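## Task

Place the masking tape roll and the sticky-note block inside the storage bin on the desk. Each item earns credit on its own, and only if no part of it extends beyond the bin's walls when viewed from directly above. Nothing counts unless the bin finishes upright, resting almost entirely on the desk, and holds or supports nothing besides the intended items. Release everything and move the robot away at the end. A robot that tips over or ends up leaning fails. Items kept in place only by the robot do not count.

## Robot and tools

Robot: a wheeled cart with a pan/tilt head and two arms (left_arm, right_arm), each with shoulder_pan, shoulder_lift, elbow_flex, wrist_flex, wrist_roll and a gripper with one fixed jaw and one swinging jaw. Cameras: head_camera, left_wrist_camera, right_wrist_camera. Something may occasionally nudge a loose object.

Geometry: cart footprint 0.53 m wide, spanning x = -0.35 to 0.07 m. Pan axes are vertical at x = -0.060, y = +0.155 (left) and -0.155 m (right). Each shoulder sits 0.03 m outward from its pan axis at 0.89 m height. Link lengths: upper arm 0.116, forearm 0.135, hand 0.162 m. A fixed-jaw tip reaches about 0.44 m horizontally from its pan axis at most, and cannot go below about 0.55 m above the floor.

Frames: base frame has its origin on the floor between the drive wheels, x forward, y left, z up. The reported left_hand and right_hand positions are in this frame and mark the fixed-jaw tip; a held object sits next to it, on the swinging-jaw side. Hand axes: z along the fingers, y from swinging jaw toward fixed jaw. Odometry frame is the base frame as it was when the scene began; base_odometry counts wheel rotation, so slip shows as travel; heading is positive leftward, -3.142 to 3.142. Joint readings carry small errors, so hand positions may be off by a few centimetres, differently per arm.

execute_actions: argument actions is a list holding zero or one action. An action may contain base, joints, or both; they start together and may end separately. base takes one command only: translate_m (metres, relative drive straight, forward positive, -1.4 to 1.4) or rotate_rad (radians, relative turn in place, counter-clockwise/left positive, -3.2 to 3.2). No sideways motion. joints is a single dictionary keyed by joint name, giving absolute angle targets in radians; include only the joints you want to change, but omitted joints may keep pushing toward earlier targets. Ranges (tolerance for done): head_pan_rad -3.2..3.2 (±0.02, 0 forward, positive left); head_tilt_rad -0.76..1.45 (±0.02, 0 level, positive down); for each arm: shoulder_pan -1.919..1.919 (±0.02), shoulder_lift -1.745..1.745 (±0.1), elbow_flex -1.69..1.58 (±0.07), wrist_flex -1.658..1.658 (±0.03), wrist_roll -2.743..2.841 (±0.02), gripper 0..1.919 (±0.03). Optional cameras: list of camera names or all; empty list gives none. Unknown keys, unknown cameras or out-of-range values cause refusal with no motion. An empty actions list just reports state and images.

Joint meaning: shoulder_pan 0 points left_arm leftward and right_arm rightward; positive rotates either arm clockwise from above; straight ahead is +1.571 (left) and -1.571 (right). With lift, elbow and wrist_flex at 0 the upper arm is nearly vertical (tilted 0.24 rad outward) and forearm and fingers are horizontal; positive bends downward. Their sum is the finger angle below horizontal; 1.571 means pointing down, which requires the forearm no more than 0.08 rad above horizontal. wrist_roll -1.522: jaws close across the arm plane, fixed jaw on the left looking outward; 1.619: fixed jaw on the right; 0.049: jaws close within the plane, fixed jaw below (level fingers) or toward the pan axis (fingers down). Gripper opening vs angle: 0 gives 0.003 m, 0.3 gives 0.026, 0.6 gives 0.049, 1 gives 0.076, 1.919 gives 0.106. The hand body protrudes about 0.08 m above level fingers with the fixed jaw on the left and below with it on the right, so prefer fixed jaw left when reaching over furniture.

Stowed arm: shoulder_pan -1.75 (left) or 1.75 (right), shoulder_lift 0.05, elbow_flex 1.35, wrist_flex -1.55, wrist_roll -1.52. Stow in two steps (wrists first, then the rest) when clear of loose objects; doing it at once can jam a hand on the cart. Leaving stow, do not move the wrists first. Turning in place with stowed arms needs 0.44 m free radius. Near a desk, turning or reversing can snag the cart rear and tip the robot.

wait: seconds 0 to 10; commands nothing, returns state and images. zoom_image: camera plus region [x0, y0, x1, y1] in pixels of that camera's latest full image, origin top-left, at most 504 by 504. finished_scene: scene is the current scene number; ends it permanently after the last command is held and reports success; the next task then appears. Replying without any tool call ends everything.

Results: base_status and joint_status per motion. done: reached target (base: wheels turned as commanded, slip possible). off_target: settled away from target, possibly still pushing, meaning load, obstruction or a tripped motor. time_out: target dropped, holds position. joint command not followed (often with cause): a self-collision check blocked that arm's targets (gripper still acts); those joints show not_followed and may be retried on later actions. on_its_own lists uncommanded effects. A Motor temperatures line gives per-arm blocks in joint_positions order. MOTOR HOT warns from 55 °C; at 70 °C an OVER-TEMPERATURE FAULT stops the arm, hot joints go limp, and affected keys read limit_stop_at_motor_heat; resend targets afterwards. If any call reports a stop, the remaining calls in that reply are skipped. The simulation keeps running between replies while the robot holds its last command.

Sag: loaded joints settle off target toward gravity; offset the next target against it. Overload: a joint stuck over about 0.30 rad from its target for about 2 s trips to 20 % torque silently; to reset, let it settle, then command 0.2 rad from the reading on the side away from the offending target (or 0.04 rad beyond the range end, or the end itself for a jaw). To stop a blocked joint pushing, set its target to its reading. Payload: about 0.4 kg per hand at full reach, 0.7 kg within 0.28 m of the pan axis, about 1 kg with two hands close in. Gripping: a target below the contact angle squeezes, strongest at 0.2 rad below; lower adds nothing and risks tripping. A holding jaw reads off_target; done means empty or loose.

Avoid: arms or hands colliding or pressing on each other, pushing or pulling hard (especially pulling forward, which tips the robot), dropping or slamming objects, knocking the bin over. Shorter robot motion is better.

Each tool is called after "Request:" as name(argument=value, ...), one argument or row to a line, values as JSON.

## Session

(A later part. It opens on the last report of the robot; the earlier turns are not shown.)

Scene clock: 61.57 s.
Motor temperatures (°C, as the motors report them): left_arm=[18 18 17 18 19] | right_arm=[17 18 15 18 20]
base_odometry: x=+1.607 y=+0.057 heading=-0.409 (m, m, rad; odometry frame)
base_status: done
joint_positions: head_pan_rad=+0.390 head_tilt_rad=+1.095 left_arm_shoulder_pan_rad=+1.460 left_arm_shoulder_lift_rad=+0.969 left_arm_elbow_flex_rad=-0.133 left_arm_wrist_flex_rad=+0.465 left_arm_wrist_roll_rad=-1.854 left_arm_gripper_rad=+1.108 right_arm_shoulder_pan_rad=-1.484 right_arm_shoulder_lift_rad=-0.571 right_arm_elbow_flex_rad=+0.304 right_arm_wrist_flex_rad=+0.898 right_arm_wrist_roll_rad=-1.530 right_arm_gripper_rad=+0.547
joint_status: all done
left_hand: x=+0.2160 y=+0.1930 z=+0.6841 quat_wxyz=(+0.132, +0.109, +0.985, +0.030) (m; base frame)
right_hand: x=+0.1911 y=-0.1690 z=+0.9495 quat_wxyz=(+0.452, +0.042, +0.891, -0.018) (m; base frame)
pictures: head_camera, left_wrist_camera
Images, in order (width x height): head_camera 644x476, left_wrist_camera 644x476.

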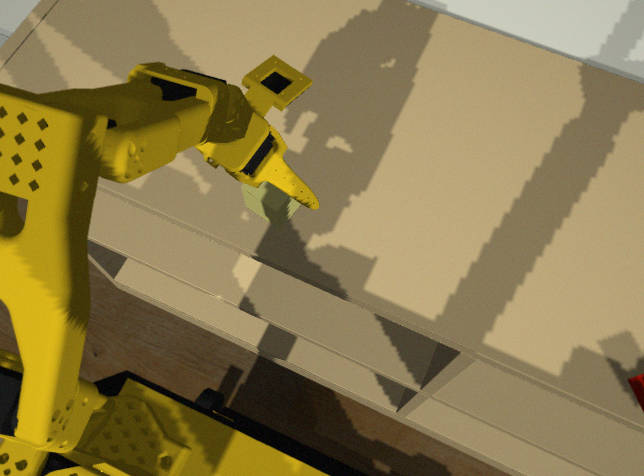

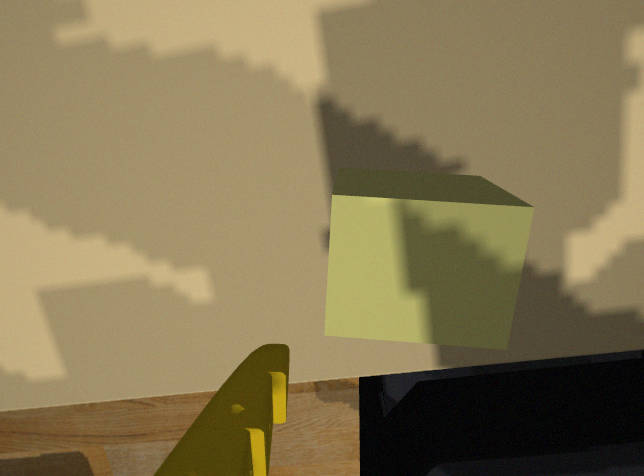

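Request:
execute_actions(
  actions=[
    {"joints":{"left_arm_shoulder_lift_rad":1.30,"left_arm_elbow_flex_rad":-0.45,"left_arm_wrist_flex_rad":0.39}},
  ],
  cameras=["head_camera","left_wrist_camera"],
)

Scene clock: 62.80 s.
Motor temperatures (°C, as the motors report them): left_arm=[18 18 17 18 19] | right_arm=[17 18 15 18 20]
base_odometry: x=+1.607 y=+0.057 heading=-0.409 (m, m, rad; odometry frame)
base_status: not commanded
joint_positions: head_pan_rad=+0.390 head_tilt_rad=+1.095 left_arm_shoulder_pan_rad=+1.460 left_arm_shoulder_lift_rad=+1.320 left_arm_elbow_flex_rad=-0.419 left_arm_wrist_flex_rad=+0.400 left_arm_wrist_roll_rad=-1.854 left_arm_gripper_rad=+1.108 right_arm_shoulder_pan_rad=-1.484 right_arm_shoulder_lift_rad=-0.571 right_arm_elbow_flex_rad=+0.304 right_arm_wrist_flex_rad=+0.898 right_arm_wrist_roll_rad=-1.530 right_arm_gripper_rad=+0.547
joint_status: all done
left_hand: x=+0.2166 y=+0.1931 z=+0.6381 quat_wxyz=(+0.131, +0.109, +0.985, +0.029) (m; base frame)
right_hand: x=+0.1911 y=-0.1690 z=+0.9495 quat_wxyz=(+0.452, +0.042, +0.891, -0.018) (m; base frame)
pictures: head_camera, left_wrist_camera
Images, in order (width x height): head_camera 644x476, left_wrist_camera 644x476.

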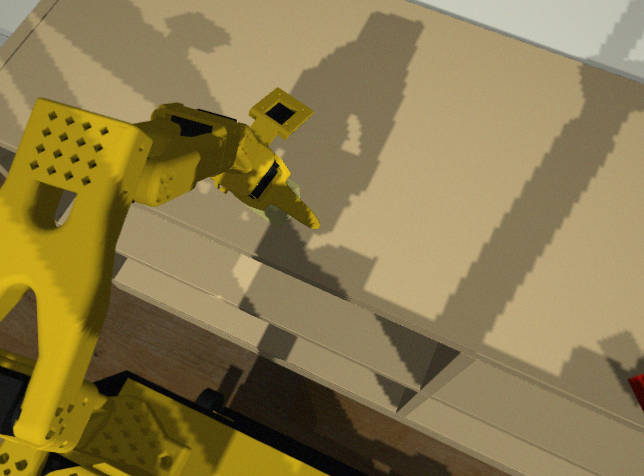

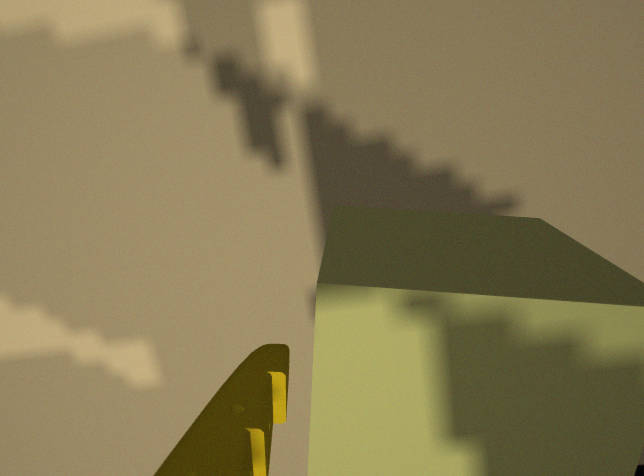

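Request:
execute_actions(
  actions=[
    {"joints":{"left_arm_shoulder_lift_rad":1.44,"left_arm_elbow_flex_rad":-0.59}},
  ],
  cameras=[],
)

Request:
execute_actions(
  actions=[
    {"joints":{"left_arm_gripper_rad":0.38}},
  ],
  cameras=["head_camera","left_wrist_camera"],
)

Scene clock: 63.80 s.
Motor temperatures (°C, as the motors report them): left_arm=[18 18 17 18 19] | right_arm=[17 18 15 18 20]
base_odometry: x=+1.607 y=+0.057 heading=-0.409 (m, m, rad; odometry frame)
base_status: not commanded
joint_positions: head_pan_rad=+0.390 head_tilt_rad=+1.095 left_arm_shoulder_pan_rad=+1.460 left_arm_shoulder_lift_rad=+1.458 left_arm_elbow_flex_rad=-0.560 left_arm_wrist_flex_rad=+0.400 left_arm_wrist_roll_rad=-1.854 left_arm_gripper_rad=+1.108 right_arm_shoulder_pan_rad=-1.484 right_arm_shoulder_lift_rad=-0.571 right_arm_elbow_flex_rad=+0.304 right_arm_wrist_flex_rad=+0.898 right_arm_wrist_roll_rad=-1.530 right_arm_gripper_rad=+0.547
joint_status: all done
left_hand: x=+0.2164 y=+0.1931 z=+0.6226 quat_wxyz=(+0.132, +0.109, +0.985, +0.030) (m; base frame)
right_hand: x=+0.1911 y=-0.1690 z=+0.9495 quat_wxyz=(+0.452, +0.042, +0.891, -0.018) (m; base frame)
pictures: none
No camera images: the call's "cameras" was empty. Leave "cameras" out to get every camera's image.

Scene clock: 64.70 s.
Motor temperatures (°C, as the motors report them): left_arm=[18 18 17 18 19] | right_arm=[17 18 15 18 20]
base_odometry: x=+1.607 y=+0.057 heading=-0.409 (m, m, rad; odometry frame)
base_status: not commanded
joint_positions: head_pan_rad=+0.390 head_tilt_rad=+1.095 left_arm_shoulder_pan_rad=+1.459 left_arm_shoulder_lift_rad=+1.455 left_arm_elbow_flex_rad=-0.570 left_arm_wrist_flex_rad=+0.399 left_arm_wrist_roll_rad=-1.854 left_arm_gripper_rad=+0.575 right_arm_shoulder_pan_rad=-1.484 right_arm_shoulder_lift_rad=-0.571 right_arm_elbow_flex_rad=+0.304 right_arm_wrist_flex_rad=+0.898 right_arm_wrist_roll_rad=-1.530 right_arm_gripper_rad=+0.547
joint_status: left_arm_gripper_rad off_target (ended at +0.575, target +0.380)
left_hand: x=+0.2201 y=+0.1939 z=+0.6249 quat_wxyz=(+0.140, +0.108, +0.984, +0.031) (m; base frame)
right_hand: x=+0.1911 y=-0.1690 z=+0.9495 quat_wxyz=(+0.452, +0.042, +0.891, -0.018) (m; base frame)
pictures: head_camera, left_wrist_camera
Images, in order (width x height): head_camera 644x476, left_wrist_camera 644x476.

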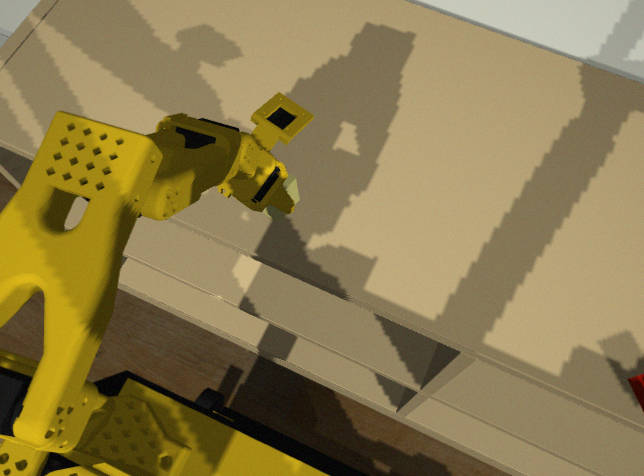

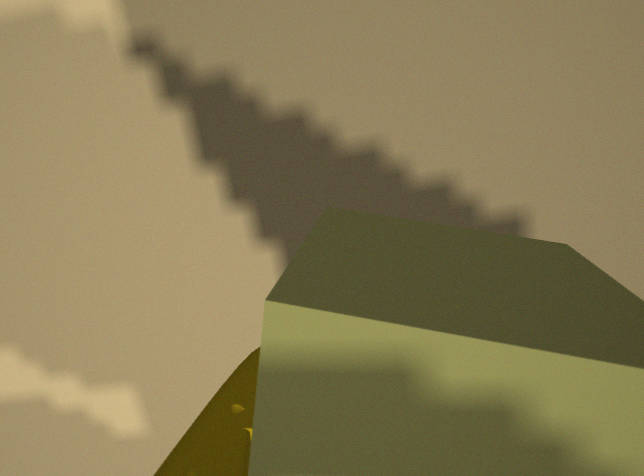

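Request:
execute_actions(
  actions=[
    {"joints":{"left_arm_shoulder_lift_rad":1.0,"left_arm_elbow_flex_rad":-0.35,"left_arm_wrist_flex_rad":0.6,"head_pan_rad":1.8,"head_tilt_rad":0.6}},
  ],
  cameras=["head_camera"],
)

Request:
execute_actions(
  actions=[
    {"base":{"translate_m":-1.4},"joints":{"left_arm_shoulder_pan_rad":1.571,"left_arm_shoulder_lift_rad":-0.2,"left_arm_elbow_flex_rad":-0.2,"left_arm_wrist_flex_rad":1.5,"left_arm_wrist_roll_rad":-1.522}},
  ],
  cameras=["head_camera","left_wrist_camera"],
)

Scene clock: 66.67 s.
Motor temperatures (°C, as the motors report them): left_arm=[18 18 17 18 19] | right_arm=[17 18 15 18 20]
base_odometry: x=+1.607 y=+0.057 heading=-0.409 (m, m, rad; odometry frame)
base_status: not commanded
joint_positions: head_pan_rad=+1.790 head_tilt_rad=+0.614 left_arm_shoulder_pan_rad=+1.459 left_arm_shoulder_lift_rad=+1.067 left_arm_elbow_flex_rad=-0.348 left_arm_wrist_flex_rad=+0.595 left_arm_wrist_roll_rad=-1.854 left_arm_gripper_rad=+0.575 right_arm_shoulder_pan_rad=-1.484 right_arm_shoulder_lift_rad=-0.571 right_arm_elbow_flex_rad=+0.304 right_arm_wrist_flex_rad=+0.898 right_arm_wrist_roll_rad=-1.530 right_arm_gripper_rad=+0.547
joint_status: all done
left_hand: x=+0.2278 y=+0.1948 z=+0.6842 quat_wxyz=(+0.125, +0.109, +0.986, +0.028) (m; base frame)
right_hand: x=+0.1911 y=-0.1690 z=+0.9495 quat_wxyz=(+0.452, +0.042, +0.891, -0.018) (m; base frame)
pictures: head_camera
Images, in order (width x height): head_camera 644x476.

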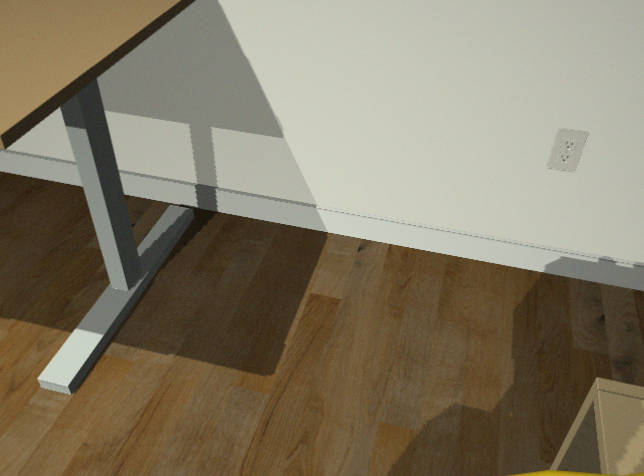

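Scene clock: 74.53 s.
Motor temperatures (°C, as the motors report them): left_arm=[18 18 17 18 19] | right_arm=[17 18 15 18 20]
base_odometry: x=+0.322 y=+0.613 heading=-0.407 (m, m, rad; odometry frame)
base_status: done
joint_positions: head_pan_rad=+1.790 head_tilt_rad=+0.614 left_arm_shoulder_pan_rad=+1.562 left_arm_shoulder_lift_rad=-0.159 left_arm_elbow_flex_rad=-0.196 left_arm_wrist_flex_rad=+1.499 left_arm_wrist_roll_rad=-1.530 left_arm_gripper_rad=+0.575 right_arm_shoulder_pan_rad=-1.484 right_arm_shoulder_lift_rad=-0.571 right_arm_elbow_flex_rad=+0.304 right_arm_wrist_flex_rad=+0.898 right_arm_wrist_roll_rad=-1.530 right_arm_gripper_rad=+0.547
joint_status: all done
left_hand: x=+0.1712 y=+0.1648 z=+0.9152 quat_wxyz=(+0.212, -0.001, +0.977, +0.002) (m; base frame)
right_hand: x=+0.1911 y=-0.1690 z=+0.9495 quat_wxyz=(+0.452, +0.042, +0.891, -0.018) (m; base frame)
pictures: head_camera, left_wrist_camera
Images, in order (width x height): head_camera 644x476, left_wrist_camera 644x476.

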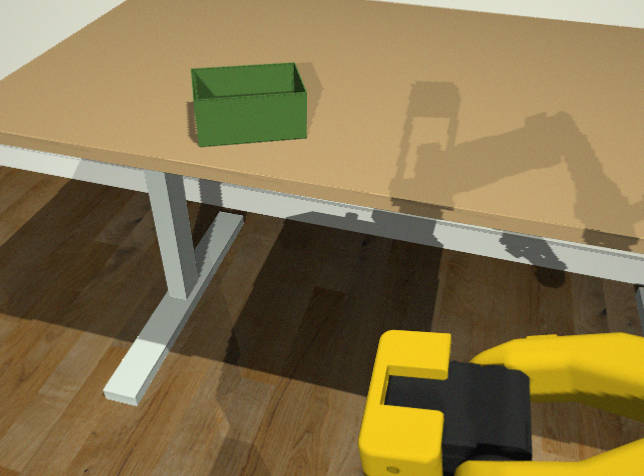

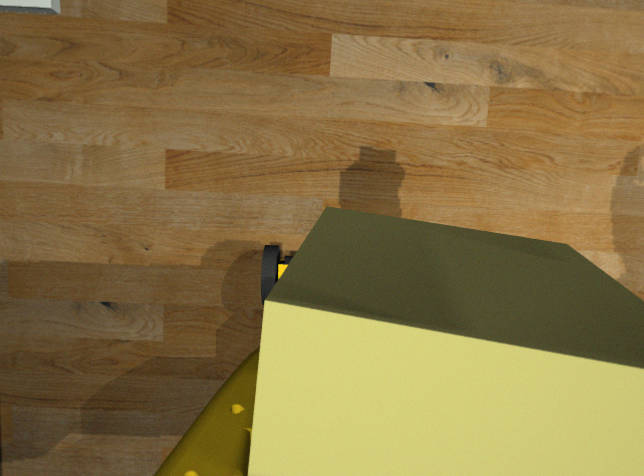

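Request:
execute_actions(
  actions=[
    {"base":{"translate_m":-0.27}},
  ],
  cameras=[],
)

Request:
execute_actions(
  actions=[
    {"base":{"rotate_rad":1.7},"joints":{"head_pan_rad":0,"head_tilt_rad":0.85}},
  ],
  cameras=[],
)

Request:
execute_actions(
  actions=[
    {"base":{"translate_m":0.4}},
  ],
  cameras=["head_camera"],
)

Scene clock: 77.17 s.
Motor temperatures (°C, as the motors report them): left_arm=[18 18 17 18 19] | right_arm=[17 18 15 18 20]
base_odometry: x=+0.074 y=+0.719 heading=-0.406 (m, m, rad; odometry frame)
base_status: done
joint_positions: head_pan_rad=+1.790 head_tilt_rad=+0.614 left_arm_shoulder_pan_rad=+1.562 left_arm_shoulder_lift_rad=-0.159 left_arm_elbow_flex_rad=-0.196 left_arm_wrist_flex_rad=+1.499 left_arm_wrist_roll_rad=-1.530 left_arm_gripper_rad=+0.575 right_arm_shoulder_pan_rad=-1.484 right_arm_shoulder_lift_rad=-0.571 right_arm_elbow_flex_rad=+0.304 right_arm_wrist_flex_rad=+0.898 right_arm_wrist_roll_rad=-1.530 right_arm_gripper_rad=+0.547
joint_status: not commanded
left_hand: x=+0.1712 y=+0.1648 z=+0.9152 quat_wxyz=(+0.212, -0.001, +0.977, +0.002) (m; base frame)
right_hand: x=+0.1911 y=-0.1690 z=+0.9495 quat_wxyz=(+0.452, +0.042, +0.891, -0.018) (m; base frame)
pictures: none
No camera images: the call's "cameras" was empty. Leave "cameras" out to get every camera's image.

Scene clock: 80.00 s.
Motor temperatures (°C, as the motors report them): left_arm=[18 18 17 18 19] | right_arm=[17 18 15 18 20]
base_odometry: x=+0.073 y=+0.720 heading=+1.293 (m, m, rad; odometry frame)
base_status: done
joint_positions: head_pan_rad=+0.010 head_tilt_rad=+0.845 left_arm_shoulder_pan_rad=+1.563 left_arm_shoulder_lift_rad=-0.159 left_arm_elbow_flex_rad=-0.196 left_arm_wrist_flex_rad=+1.499 left_arm_wrist_roll_rad=-1.530 left_arm_gripper_rad=+0.575 right_arm_shoulder_pan_rad=-1.484 right_arm_shoulder_lift_rad=-0.571 right_arm_elbow_flex_rad=+0.304 right_arm_wrist_flex_rad=+0.898 right_arm_wrist_roll_rad=-1.530 right_arm_gripper_rad=+0.547
joint_status: all done
left_hand: x=+0.1712 y=+0.1645 z=+0.9152 quat_wxyz=(+0.212, +0.000, +0.977, +0.002) (m; base frame)
right_hand: x=+0.1911 y=-0.1690 z=+0.9495 quat_wxyz=(+0.452, +0.042, +0.891, -0.018) (m; base frame)
pictures: none
No camera images: the call's "cameras" was empty. Leave "cameras" out to get every camera's image.

Scene clock: 82.77 s.
Motor temperatures (°C, as the motors report them): left_arm=[18 18 17 18 19] | right_arm=[17 18 15 18 20]
base_odometry: x=+0.182 y=+1.105 heading=+1.294 (m, m, rad; odometry frame)
base_status: done
joint_positions: head_pan_rad=+0.010 head_tilt_rad=+0.845 left_arm_shoulder_pan_rad=+1.563 left_arm_shoulder_lift_rad=-0.159 left_arm_elbow_flex_rad=-0.196 left_arm_wrist_flex_rad=+1.499 left_arm_wrist_roll_rad=-1.530 left_arm_gripper_rad=+0.575 right_arm_shoulder_pan_rad=-1.484 right_arm_shoulder_lift_rad=-0.571 right_arm_elbow_flex_rad=+0.304 right_arm_wrist_flex_rad=+0.898 right_arm_wrist_roll_rad=-1.530 right_arm_gripper_rad=+0.547
joint_status: not commanded
left_hand: x=+0.1712 y=+0.1645 z=+0.9152 quat_wxyz=(+0.212, +0.000, +0.977, +0.002) (m; base frame)
right_hand: x=+0.1911 y=-0.1690 z=+0.9495 quat_wxyz=(+0.452, +0.042, +0.891, -0.018) (m; base frame)
pictures: head_camera
Images, in order (width x height): head_camera 644x476.

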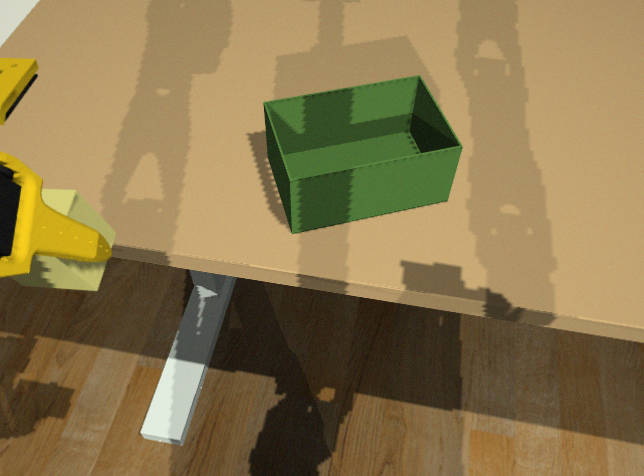

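Request:
execute_actions(
  actions=[
    {"base":{"rotate_rad":-0.1},"joints":{"head_tilt_rad":1.05,"right_arm_wrist_roll_rad":1.619,"right_arm_shoulder_pan_rad":-1.9,"right_arm_shoulder_lift_rad":0.3,"right_arm_elbow_flex_rad":-0.65,"right_arm_wrist_flex_rad":1.4,"left_arm_shoulder_pan_rad":1.2,"left_arm_wrist_roll_rad":-0.9}},
  ],
  cameras=[],
)

Request:
execute_actions(
  actions=[
    {"base":{"translate_m":0.15}},
  ],
  cameras=["head_camera","right_wrist_camera"],
)

Scene clock: 87.70 s.
Motor temperatures (°C, as the motors report them): left_arm=[18 18 17 18 19] | right_arm=[17 18 15 18 20]
base_odometry: x=+0.183 y=+1.105 heading=+1.194 (m, m, rad; odometry frame)
base_status: done
joint_positions: head_pan_rad=+0.010 head_tilt_rad=+1.045 left_arm_shoulder_pan_rad=+1.209 left_arm_shoulder_lift_rad=-0.159 left_arm_elbow_flex_rad=-0.196 left_arm_wrist_flex_rad=+1.499 left_arm_wrist_roll_rad=-0.907 left_arm_gripper_rad=+0.575 right_arm_shoulder_pan_rad=-1.880 right_arm_shoulder_lift_rad=+0.314 right_arm_elbow_flex_rad=-0.611 right_arm_wrist_flex_rad=+1.397 right_arm_wrist_roll_rad=+1.610 right_arm_gripper_rad=+0.547
joint_status: all done
joint sent to its limit — the command would take right_arm_shoulder_pan_rad past its lower limit, so that joint was sent only as far as its limit.
left_hand: x=+0.1502 y=+0.2412 z=+0.9133 quat_wxyz=(+0.210, -0.459, +0.863, -0.027) (m; base frame)
right_hand: x=+0.2209 y=-0.0737 z=+0.8940 quat_wxyz=(+0.037, -0.961, -0.145, -0.231) (m; base frame)
pictures: none
No camera images: the call's "cameras" was empty. Leave "cameras" out to get every camera's image.

Scene clock: 89.30 s.
Motor temperatures (°C, as the motors report them): left_arm=[18 18 17 18 19] | right_arm=[17 18 15 18 20]
base_odometry: x=+0.238 y=+1.245 heading=+1.193 (m, m, rad; odometry frame)
base_status: done
joint_positions: head_pan_rad=+0.010 head_tilt_rad=+1.045 left_arm_shoulder_pan_rad=+1.209 left_arm_shoulder_lift_rad=-0.159 left_arm_elbow_flex_rad=-0.196 left_arm_wrist_flex_rad=+1.499 left_arm_wrist_roll_rad=-0.907 left_arm_gripper_rad=+0.575 right_arm_shoulder_pan_rad=-1.882 right_arm_shoulder_lift_rad=+0.316 right_arm_elbow_flex_rad=-0.611 right_arm_wrist_flex_rad=+1.397 right_arm_wrist_roll_rad=+1.610 right_arm_gripper_rad=+0.547
joint_status: not commanded
left_hand: x=+0.1502 y=+0.2412 z=+0.9133 quat_wxyz=(+0.210, -0.459, +0.863, -0.027) (m; base frame)
right_hand: x=+0.2208 y=-0.0733 z=+0.8936 quat_wxyz=(+0.037, -0.961, -0.146, -0.230) (m; base frame)
pictures: head_camera, right_wrist_camera
Images, in order (width x height): head_camera 644x476, right_wrist_camera 644x476.

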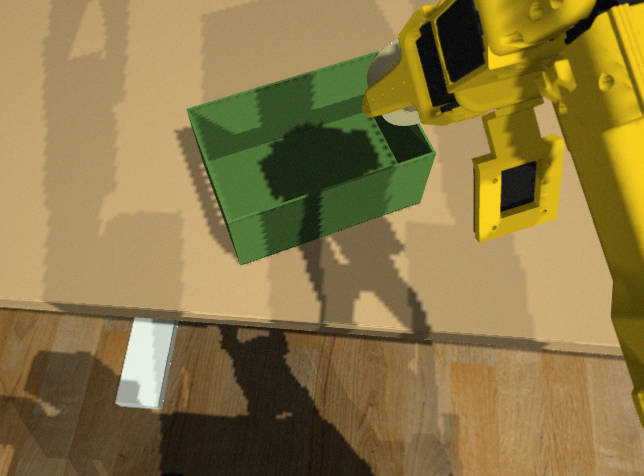

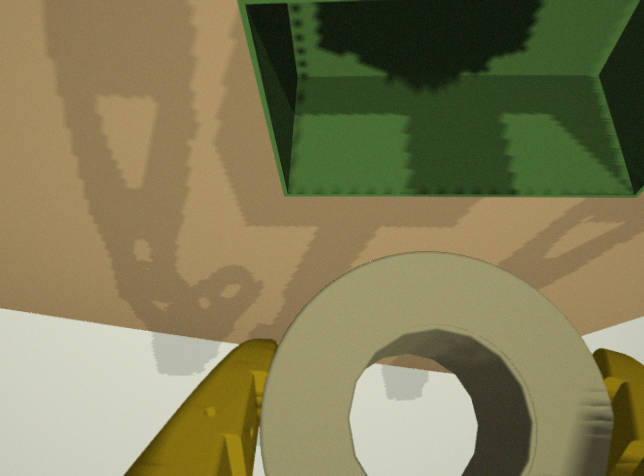

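Request:
execute_actions(
  actions=[
    {"base":{"rotate_rad":0.08},"joints":{"right_arm_shoulder_lift_rad":0.76,"right_arm_elbow_flex_rad":-0.885,"right_arm_wrist_flex_rad":1.2}},
  ],
  cameras=["head_camera","right_wrist_camera"],
)

Scene clock: 90.93 s.
Motor temperatures (°C, as the motors report them): left_arm=[18 18 17 18 19] | right_arm=[17 18 15 18 20]
base_odometry: x=+0.238 y=+1.245 heading=+1.274 (m, m, rad; odometry frame)
base_status: done
joint_positions: head_pan_rad=+0.010 head_tilt_rad=+1.045 left_arm_shoulder_pan_rad=+1.207 left_arm_shoulder_lift_rad=-0.159 left_arm_elbow_flex_rad=-0.196 left_arm_wrist_flex_rad=+1.499 left_arm_wrist_roll_rad=-0.907 left_arm_gripper_rad=+0.575 right_arm_shoulder_pan_rad=-1.882 right_arm_shoulder_lift_rad=+0.785 right_arm_elbow_flex_rad=-0.846 right_arm_wrist_flex_rad=+1.213 right_arm_wrist_roll_rad=+1.610 right_arm_gripper_rad=+0.547
joint_status: all done
left_hand: x=+0.1501 y=+0.2415 z=+0.9133 quat_wxyz=(+0.210, -0.459, +0.863, -0.027) (m; base frame)
right_hand: x=+0.2563 y=-0.0619 z=+0.8207 quat_wxyz=(+0.033, -0.967, -0.147, -0.205) (m; base frame)
pictures: head_camera, right_wrist_camera
Images, in order (width x height): head_camera 644x476, right_wrist_camera 644x476.

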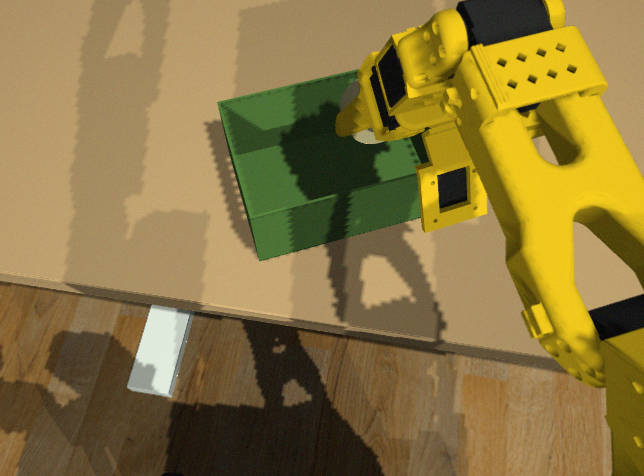

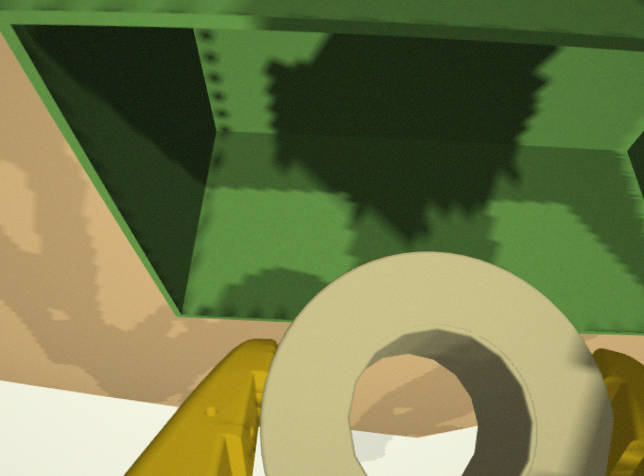

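Request:
execute_actions(
  actions=[
    {"joints":{"right_arm_shoulder_pan_rad":-1.84,"right_arm_shoulder_lift_rad":0.97,"right_arm_elbow_flex_rad":-0.74,"right_arm_wrist_flex_rad":0.875}},
  ],
  cameras=["head_camera","right_wrist_camera"],
)

Scene clock: 92.10 s.
Motor temperatures (°C, as the motors report them): left_arm=[18 18 17 18 19] | right_arm=[17 18 15 18 20]
base_odometry: x=+0.238 y=+1.245 heading=+1.274 (m, m, rad; odometry frame)
base_status: not commanded
joint_positions: head_pan_rad=+0.010 head_tilt_rad=+1.045 left_arm_shoulder_pan_rad=+1.207 left_arm_shoulder_lift_rad=-0.159 left_arm_elbow_flex_rad=-0.196 left_arm_wrist_flex_rad=+1.499 left_arm_wrist_roll_rad=-0.907 left_arm_gripper_rad=+0.575 right_arm_shoulder_pan_rad=-1.846 right_arm_shoulder_lift_rad=+0.995 right_arm_elbow_flex_rad=-0.736 right_arm_wrist_flex_rad=+0.887 right_arm_wrist_roll_rad=+1.610 right_arm_gripper_rad=+0.547
joint_status: all done
left_hand: x=+0.1501 y=+0.2415 z=+0.9133 quat_wxyz=(+0.210, -0.459, +0.863, -0.027) (m; base frame)
right_hand: x=+0.2674 y=-0.0708 z=+0.7560 quat_wxyz=(+0.030, -0.969, -0.130, -0.208) (m; base frame)
pictures: head_camera, right_wrist_camera
Images, in order (width x height): head_camera 644x476, right_wrist_camera 644x476.

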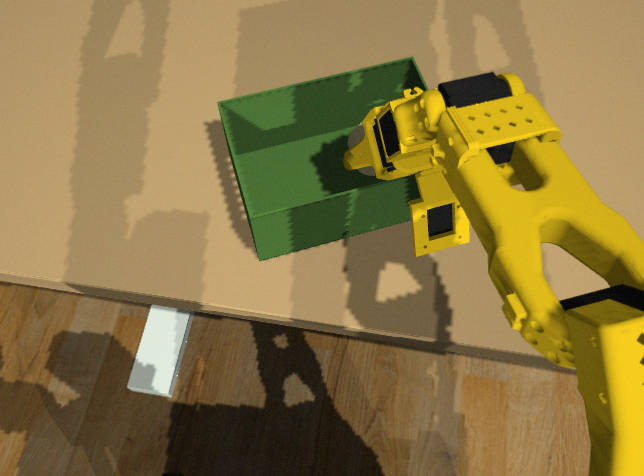

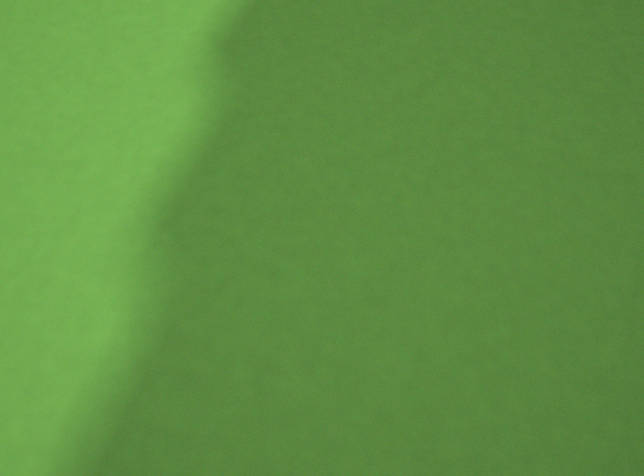

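Request:
execute_actions(
  actions=[
    {"joints":{"right_arm_shoulder_lift_rad":1.02,"right_arm_wrist_flex_rad":0.84}},
  ],
  cameras=[],
)

Request:
execute_actions(
  actions=[
    {"joints":{"right_arm_gripper_rad":0.8}},
  ],
  cameras=["head_camera"],
)

Request:
execute_actions(
  actions=[
    {"joints":{"right_arm_shoulder_lift_rad":0.65,"right_arm_elbow_flex_rad":-0.885,"right_arm_wrist_flex_rad":1.25}},
  ],
  cameras=["head_camera"],
)

Scene clock: 92.90 s.
Motor temperatures (°C, as the motors report them): left_arm=[18 18 17 18 19] | right_arm=[17 18 15 18 20]
base_odometry: x=+0.238 y=+1.245 heading=+1.274 (m, m, rad; odometry frame)
base_status: not commanded
joint_positions: head_pan_rad=+0.010 head_tilt_rad=+1.045 left_arm_shoulder_pan_rad=+1.207 left_arm_shoulder_lift_rad=-0.159 left_arm_elbow_flex_rad=-0.196 left_arm_wrist_flex_rad=+1.499 left_arm_wrist_roll_rad=-0.907 left_arm_gripper_rad=+0.575 right_arm_shoulder_pan_rad=-1.846 right_arm_shoulder_lift_rad=+1.033 right_arm_elbow_flex_rad=-0.736 right_arm_wrist_flex_rad=+0.851 right_arm_wrist_roll_rad=+1.610 right_arm_gripper_rad=+0.547
joint_status: all done
left_hand: x=+0.1501 y=+0.2415 z=+0.9133 quat_wxyz=(+0.210, -0.459, +0.863, -0.027) (m; base frame)
right_hand: x=+0.2673 y=-0.0708 z=+0.7466 quat_wxyz=(+0.030, -0.969, -0.130, -0.208) (m; base frame)
pictures: none
No camera images: the call's "cameras" was empty. Leave "cameras" out to get every camera's image.

Scene clock: 93.63 s.
Motor temperatures (°C, as the motors report them): left_arm=[18 18 17 18 19] | right_arm=[17 18 15 18 20]
base_odometry: x=+0.238 y=+1.245 heading=+1.274 (m, m, rad; odometry frame)
base_status: not commanded
joint_positions: head_pan_rad=+0.010 head_tilt_rad=+1.045 left_arm_shoulder_pan_rad=+1.207 left_arm_shoulder_lift_rad=-0.159 left_arm_elbow_flex_rad=-0.196 left_arm_wrist_flex_rad=+1.499 left_arm_wrist_roll_rad=-0.907 left_arm_gripper_rad=+0.575 right_arm_shoulder_pan_rad=-1.845 right_arm_shoulder_lift_rad=+1.033 right_arm_elbow_flex_rad=-0.736 right_arm_wrist_flex_rad=+0.849 right_arm_wrist_roll_rad=+1.610 right_arm_gripper_rad=+0.790
joint_status: all done
left_hand: x=+0.1501 y=+0.2415 z=+0.9133 quat_wxyz=(+0.210, -0.459, +0.863, -0.027) (m; base frame)
right_hand: x=+0.2677 y=-0.0713 z=+0.7467 quat_wxyz=(+0.030, -0.969, -0.129, -0.208) (m; base frame)
pictures: head_camera
Images, in order (width x height): head_camera 644x476.

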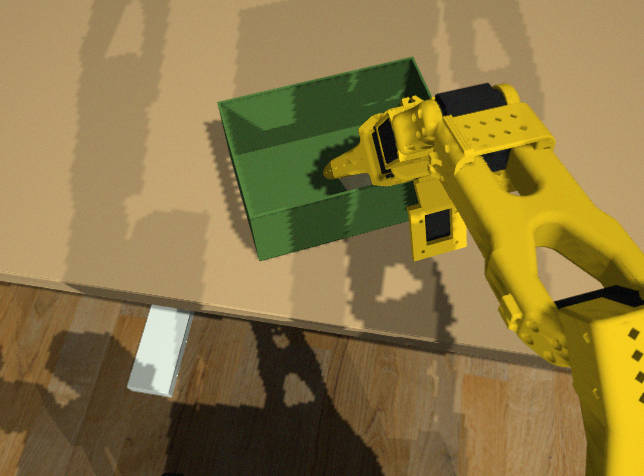

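Scene clock: 94.70 s.
Motor temperatures (°C, as the motors report them): left_arm=[18 18 17 18 19] | right_arm=[17 18 15 18 20]
base_odometry: x=+0.238 y=+1.245 heading=+1.274 (m, m, rad; odometry frame)
base_status: not commanded
joint_positions: head_pan_rad=+0.010 head_tilt_rad=+1.045 left_arm_shoulder_pan_rad=+1.207 left_arm_shoulder_lift_rad=-0.159 left_arm_elbow_flex_rad=-0.196 left_arm_wrist_flex_rad=+1.499 left_arm_wrist_roll_rad=-0.907 left_arm_gripper_rad=+0.575 right_arm_shoulder_pan_rad=-1.845 right_arm_shoulder_lift_rad=+0.710 right_arm_elbow_flex_rad=-0.849 right_arm_wrist_flex_rad=+1.245 right_arm_wrist_roll_rad=+1.610 right_arm_gripper_rad=+0.791
joint_status: all done
left_hand: x=+0.1501 y=+0.2415 z=+0.9133 quat_wxyz=(+0.210, -0.459, +0.863, -0.027) (m; base frame)
right_hand: x=+0.2599 y=-0.0734 z=+0.8416 quat_wxyz=(+0.033, -0.965, -0.128, -0.228) (m; base frame)
pictures: head_camera
Images, in order (width x height): head_camera 644x476.

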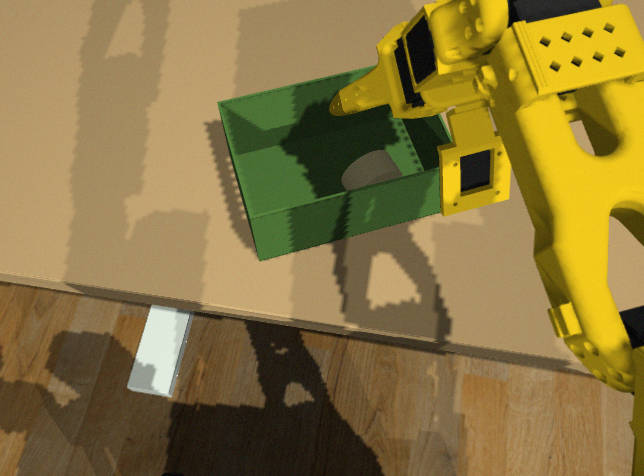

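Request:
execute_actions(
  actions=[
    {"base":{"rotate_rad":-0.2},"joints":{"right_arm_shoulder_pan_rad":-0.9,"right_arm_shoulder_lift_rad":0.0,"right_arm_elbow_flex_rad":-0.5,"left_arm_shoulder_pan_rad":1.82,"left_arm_shoulder_lift_rad":0.49,"left_arm_elbow_flex_rad":-0.66,"left_arm_wrist_flex_rad":1.33,"left_arm_wrist_roll_rad":-0.77}},
  ],
  cameras=["head_camera","left_wrist_camera"],
)

Scene clock: 96.43 s.
Motor temperatures (°C, as the motors report them): left_arm=[18 18 17 18 19] | right_arm=[17 18 15 18 20]
base_odometry: x=+0.239 y=+1.246 heading=+1.076 (m, m, rad; odometry frame)
base_status: done
joint_positions: head_pan_rad=+0.010 head_tilt_rad=+1.045 left_arm_shoulder_pan_rad=+1.812 left_arm_shoulder_lift_rad=+0.515 left_arm_elbow_flex_rad=-0.613 left_arm_wrist_flex_rad=+1.342 left_arm_wrist_roll_rad=-0.777 left_arm_gripper_rad=+0.575 right_arm_shoulder_pan_rad=-0.908 right_arm_shoulder_lift_rad=+0.043 right_arm_elbow_flex_rad=-0.499 right_arm_wrist_flex_rad=+1.246 right_arm_wrist_roll_rad=+1.610 right_arm_gripper_rad=+0.791
joint_status: all done
left_hand: x=+0.2232 y=+0.0911 z=+0.8429 quat_wxyz=(+0.144, -0.246, +0.955, -0.077) (m; base frame)
right_hand: x=+0.1676 y=-0.3430 z=+0.9556 quat_wxyz=(-0.122, -0.873, +0.305, -0.361) (m; base frame)
pictures: head_camera, left_wrist_camera
Images, in order (width x height): head_camera 644x476, left_wrist_camera 644x476.

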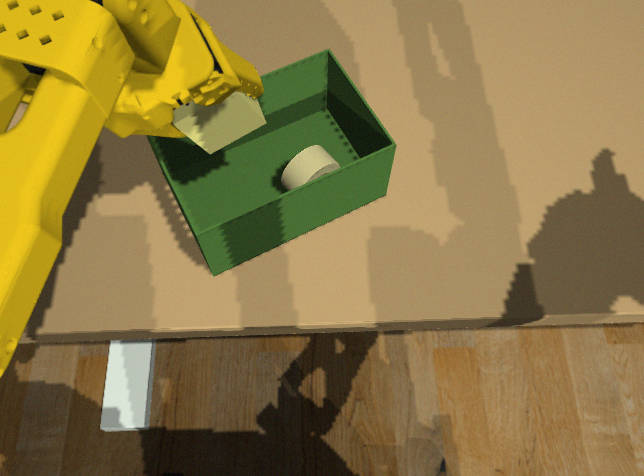

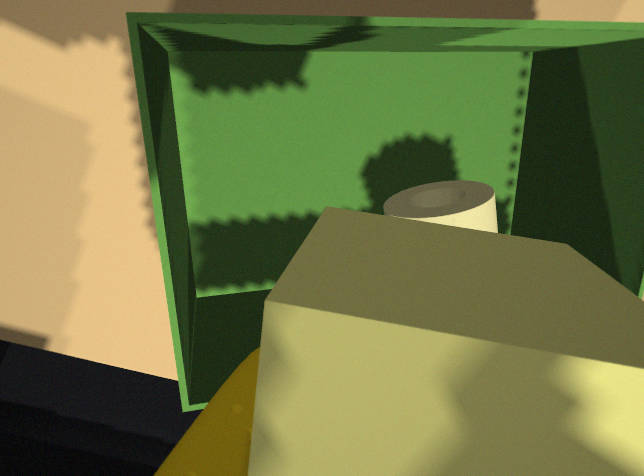

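Request:
execute_actions(
  actions=[
    {"joints":{"left_arm_shoulder_lift_rad":0.83,"left_arm_elbow_flex_rad":-0.56,"left_arm_wrist_flex_rad":1.04}},
  ],
  cameras=["head_camera","left_wrist_camera"],
)

Scene clock: 99.07 s.
Motor temperatures (°C, as the motors report them): left_arm=[18 18 17 18 19] | right_arm=[17 18 15 18 20]
base_odometry: x=+0.239 y=+1.246 heading=+1.076 (m, m, rad; odometry frame)
base_status: not commanded
joint_positions: head_pan_rad=+0.010 head_tilt_rad=+1.045 left_arm_shoulder_pan_rad=+1.813 left_arm_shoulder_lift_rad=+0.855 left_arm_elbow_flex_rad=-0.553 left_arm_wrist_flex_rad=+1.051 left_arm_wrist_roll_rad=-0.777 left_arm_gripper_rad=+0.575 right_arm_shoulder_pan_rad=-0.908 right_arm_shoulder_lift_rad=+0.043 right_arm_elbow_flex_rad=-0.499 right_arm_wrist_flex_rad=+1.246 right_arm_wrist_roll_rad=+1.610 right_arm_gripper_rad=+0.791
joint_status: all done
left_hand: x=+0.2262 y=+0.0899 z=+0.7537 quat_wxyz=(+0.096, -0.247, +0.963, -0.052) (m; base frame)
right_hand: x=+0.1676 y=-0.3430 z=+0.9556 quat_wxyz=(-0.122, -0.873, +0.305, -0.361) (m; base frame)
pictures: head_camera, left_wrist_camera
Images, in order (width x height): head_camera 644x476, left_wrist_camera 644x476.

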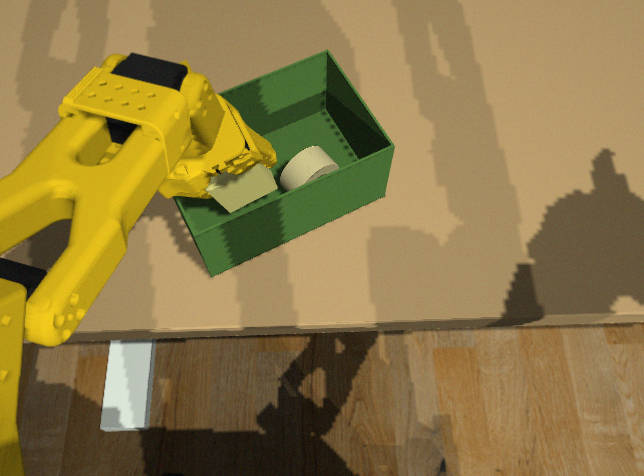

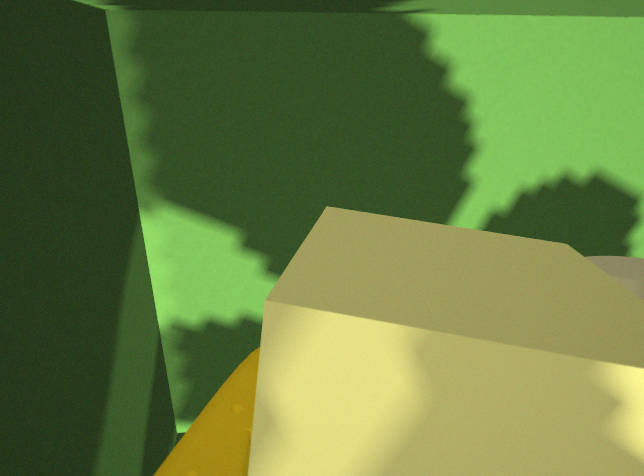

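Request:
execute_actions(
  actions=[
    {"joints":{"left_arm_shoulder_pan_rad":1.85,"left_arm_shoulder_lift_rad":0.89,"left_arm_wrist_flex_rad":0.98}},
  ],
  cameras=["left_wrist_camera"],
)

Request:
execute_actions(
  actions=[
    {"joints":{"left_arm_gripper_rad":0.75}},
  ],
  cameras=[],
)

Request:
execute_actions(
  actions=[
    {"joints":{"left_arm_shoulder_lift_rad":0.4,"left_arm_elbow_flex_rad":-0.66,"left_arm_wrist_flex_rad":1.4}},
  ],
  cameras=["head_camera"],
)

Scene clock: 99.93 s.
Motor temperatures (°C, as the motors report them): left_arm=[18 18 17 18 19] | right_arm=[17 18 15 18 20]
base_odometry: x=+0.239 y=+1.246 heading=+1.076 (m, m, rad; odometry frame)
base_status: not commanded
joint_positions: head_pan_rad=+0.010 head_tilt_rad=+1.045 left_arm_shoulder_pan_rad=+1.842 left_arm_shoulder_lift_rad=+0.915 left_arm_elbow_flex_rad=-0.553 left_arm_wrist_flex_rad=+0.991 left_arm_wrist_roll_rad=-0.777 left_arm_gripper_rad=+0.575 right_arm_shoulder_pan_rad=-0.908 right_arm_shoulder_lift_rad=+0.043 right_arm_elbow_flex_rad=-0.499 right_arm_wrist_flex_rad=+1.246 right_arm_wrist_roll_rad=+1.610 right_arm_gripper_rad=+0.791
joint_status: all done
left_hand: x=+0.2248 y=+0.0814 z=+0.7397 quat_wxyz=(+0.095, -0.233, +0.966, -0.053) (m; base frame)
right_hand: x=+0.1676 y=-0.3430 z=+0.9556 quat_wxyz=(-0.122, -0.873, +0.305, -0.361) (m; base frame)
pictures: left_wrist_camera
Images, in order (width x height): left_wrist_camera 644x476.

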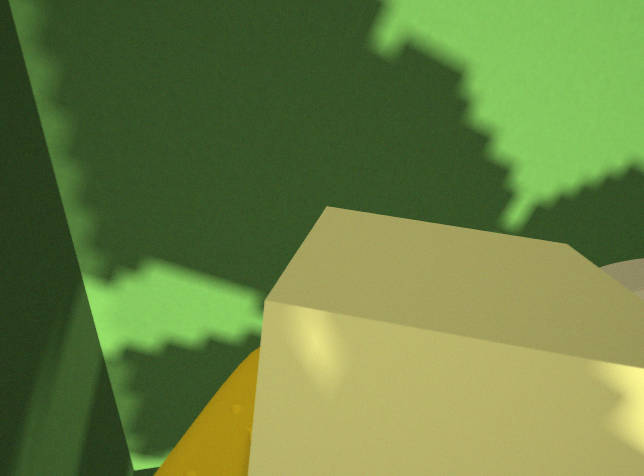

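Scene clock: 100.63 s.
Motor temperatures (°C, as the motors report them): left_arm=[18 18 17 18 19] | right_arm=[17 18 15 18 20]
base_odometry: x=+0.239 y=+1.246 heading=+1.076 (m, m, rad; odometry frame)
base_status: not commanded
joint_positions: head_pan_rad=+0.010 head_tilt_rad=+1.045 left_arm_shoulder_pan_rad=+1.842 left_arm_shoulder_lift_rad=+0.917 left_arm_elbow_flex_rad=-0.553 left_arm_wrist_flex_rad=+0.989 left_arm_wrist_roll_rad=-0.777 left_arm_gripper_rad=+0.740 right_arm_shoulder_pan_rad=-0.908 right_arm_shoulder_lift_rad=+0.043 right_arm_elbow_flex_rad=-0.499 right_arm_wrist_flex_rad=+1.246 right_arm_wrist_roll_rad=+1.610 right_arm_gripper_rad=+0.791
joint_status: all done
left_hand: x=+0.2248 y=+0.0814 z=+0.7393 quat_wxyz=(+0.095, -0.233, +0.966, -0.053) (m; base frame)
right_hand: x=+0.1676 y=-0.3430 z=+0.9556 quat_wxyz=(-0.122, -0.873, +0.305, -0.361) (m; base frame)
pictures: none
No camera images: the call's "cameras" was empty. Leave "cameras" out to get every camera's image.

Scene clock: 101.73 s.
Motor temperatures (°C, as the motors report them): left_arm=[18 18 17 18 19] | right_arm=[17 18 15 18 20]
base_odometry: x=+0.239 y=+1.246 heading=+1.076 (m, m, rad; odometry frame)
base_status: not commanded
joint_positions: head_pan_rad=+0.010 head_tilt_rad=+1.045 left_arm_shoulder_pan_rad=+1.842 left_arm_shoulder_lift_rad=+0.455 left_arm_elbow_flex_rad=-0.623 left_arm_wrist_flex_rad=+1.396 left_arm_wrist_roll_rad=-0.777 left_arm_gripper_rad=+0.741 right_arm_shoulder_pan_rad=-0.908 right_arm_shoulder_lift_rad=+0.043 right_arm_elbow_flex_rad=-0.499 right_arm_wrist_flex_rad=+1.246 right_arm_wrist_roll_rad=+1.610 right_arm_gripper_rad=+0.791
joint_status: all done
left_hand: x=+0.2169 y=+0.0836 z=+0.8574 quat_wxyz=(+0.149, -0.231, +0.958, -0.083) (m; base frame)
right_hand: x=+0.1676 y=-0.3430 z=+0.9556 quat_wxyz=(-0.122, -0.873, +0.305, -0.361) (m; base frame)
pictures: head_camera
Images, in order (width x height): head_camera 644x476.

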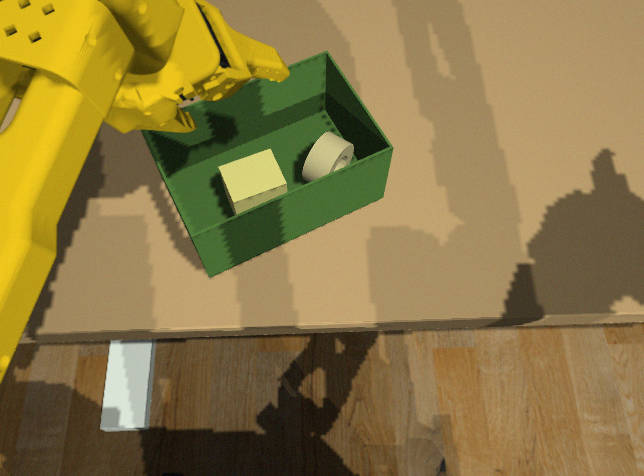

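Request:
execute_actions(
  actions=[
    {"base":{"translate_m":-0.3},"joints":{"left_arm_shoulder_lift_rad":-0.3,"left_arm_shoulder_pan_rad":1.2,"head_tilt_rad":0.7}},
  ],
  cameras=["head_camera"],
)

Request:
finished_scene(
  scene=1,
)

Scene clock: 104.23 s.
Motor temperatures (°C, as the motors report them): left_arm=[18 18 17 18 19] | right_arm=[17 18 15 18 20]
base_odometry: x=+0.095 y=+0.982 heading=+1.073 (m, m, rad; odometry frame)
base_status: done
joint_positions: head_pan_rad=+0.010 head_tilt_rad=+0.714 left_arm_shoulder_pan_rad=+1.209 left_arm_shoulder_lift_rad=-0.275 left_arm_elbow_flex_rad=-0.629 left_arm_wrist_flex_rad=+1.399 left_arm_wrist_roll_rad=-0.777 left_arm_gripper_rad=+0.741 right_arm_shoulder_pan_rad=-0.906 right_arm_shoulder_lift_rad=+0.041 right_arm_elbow_flex_rad=-0.499 right_arm_wrist_flex_rad=+1.246 right_arm_wrist_roll_rad=+1.610 right_arm_gripper_rad=+0.791
joint_status: all done
left_hand: x=+0.1669 y=+0.2468 z=+1.0381 quat_wxyz=(+0.503, -0.452, +0.730, -0.098) (m; base frame)
right_hand: x=+0.1672 y=-0.3433 z=+0.9560 quat_wxyz=(-0.123, -0.872, +0.306, -0.361) (m; base frame)
pictures: head_camera
Images, in order (width x height): head_camera 644x476.

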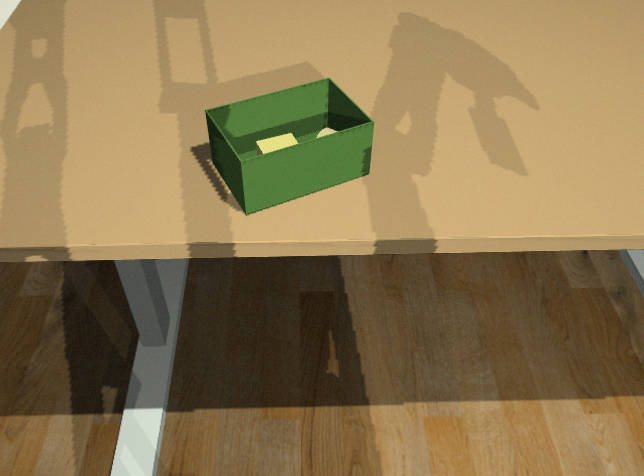

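The scene is finished: the task was done.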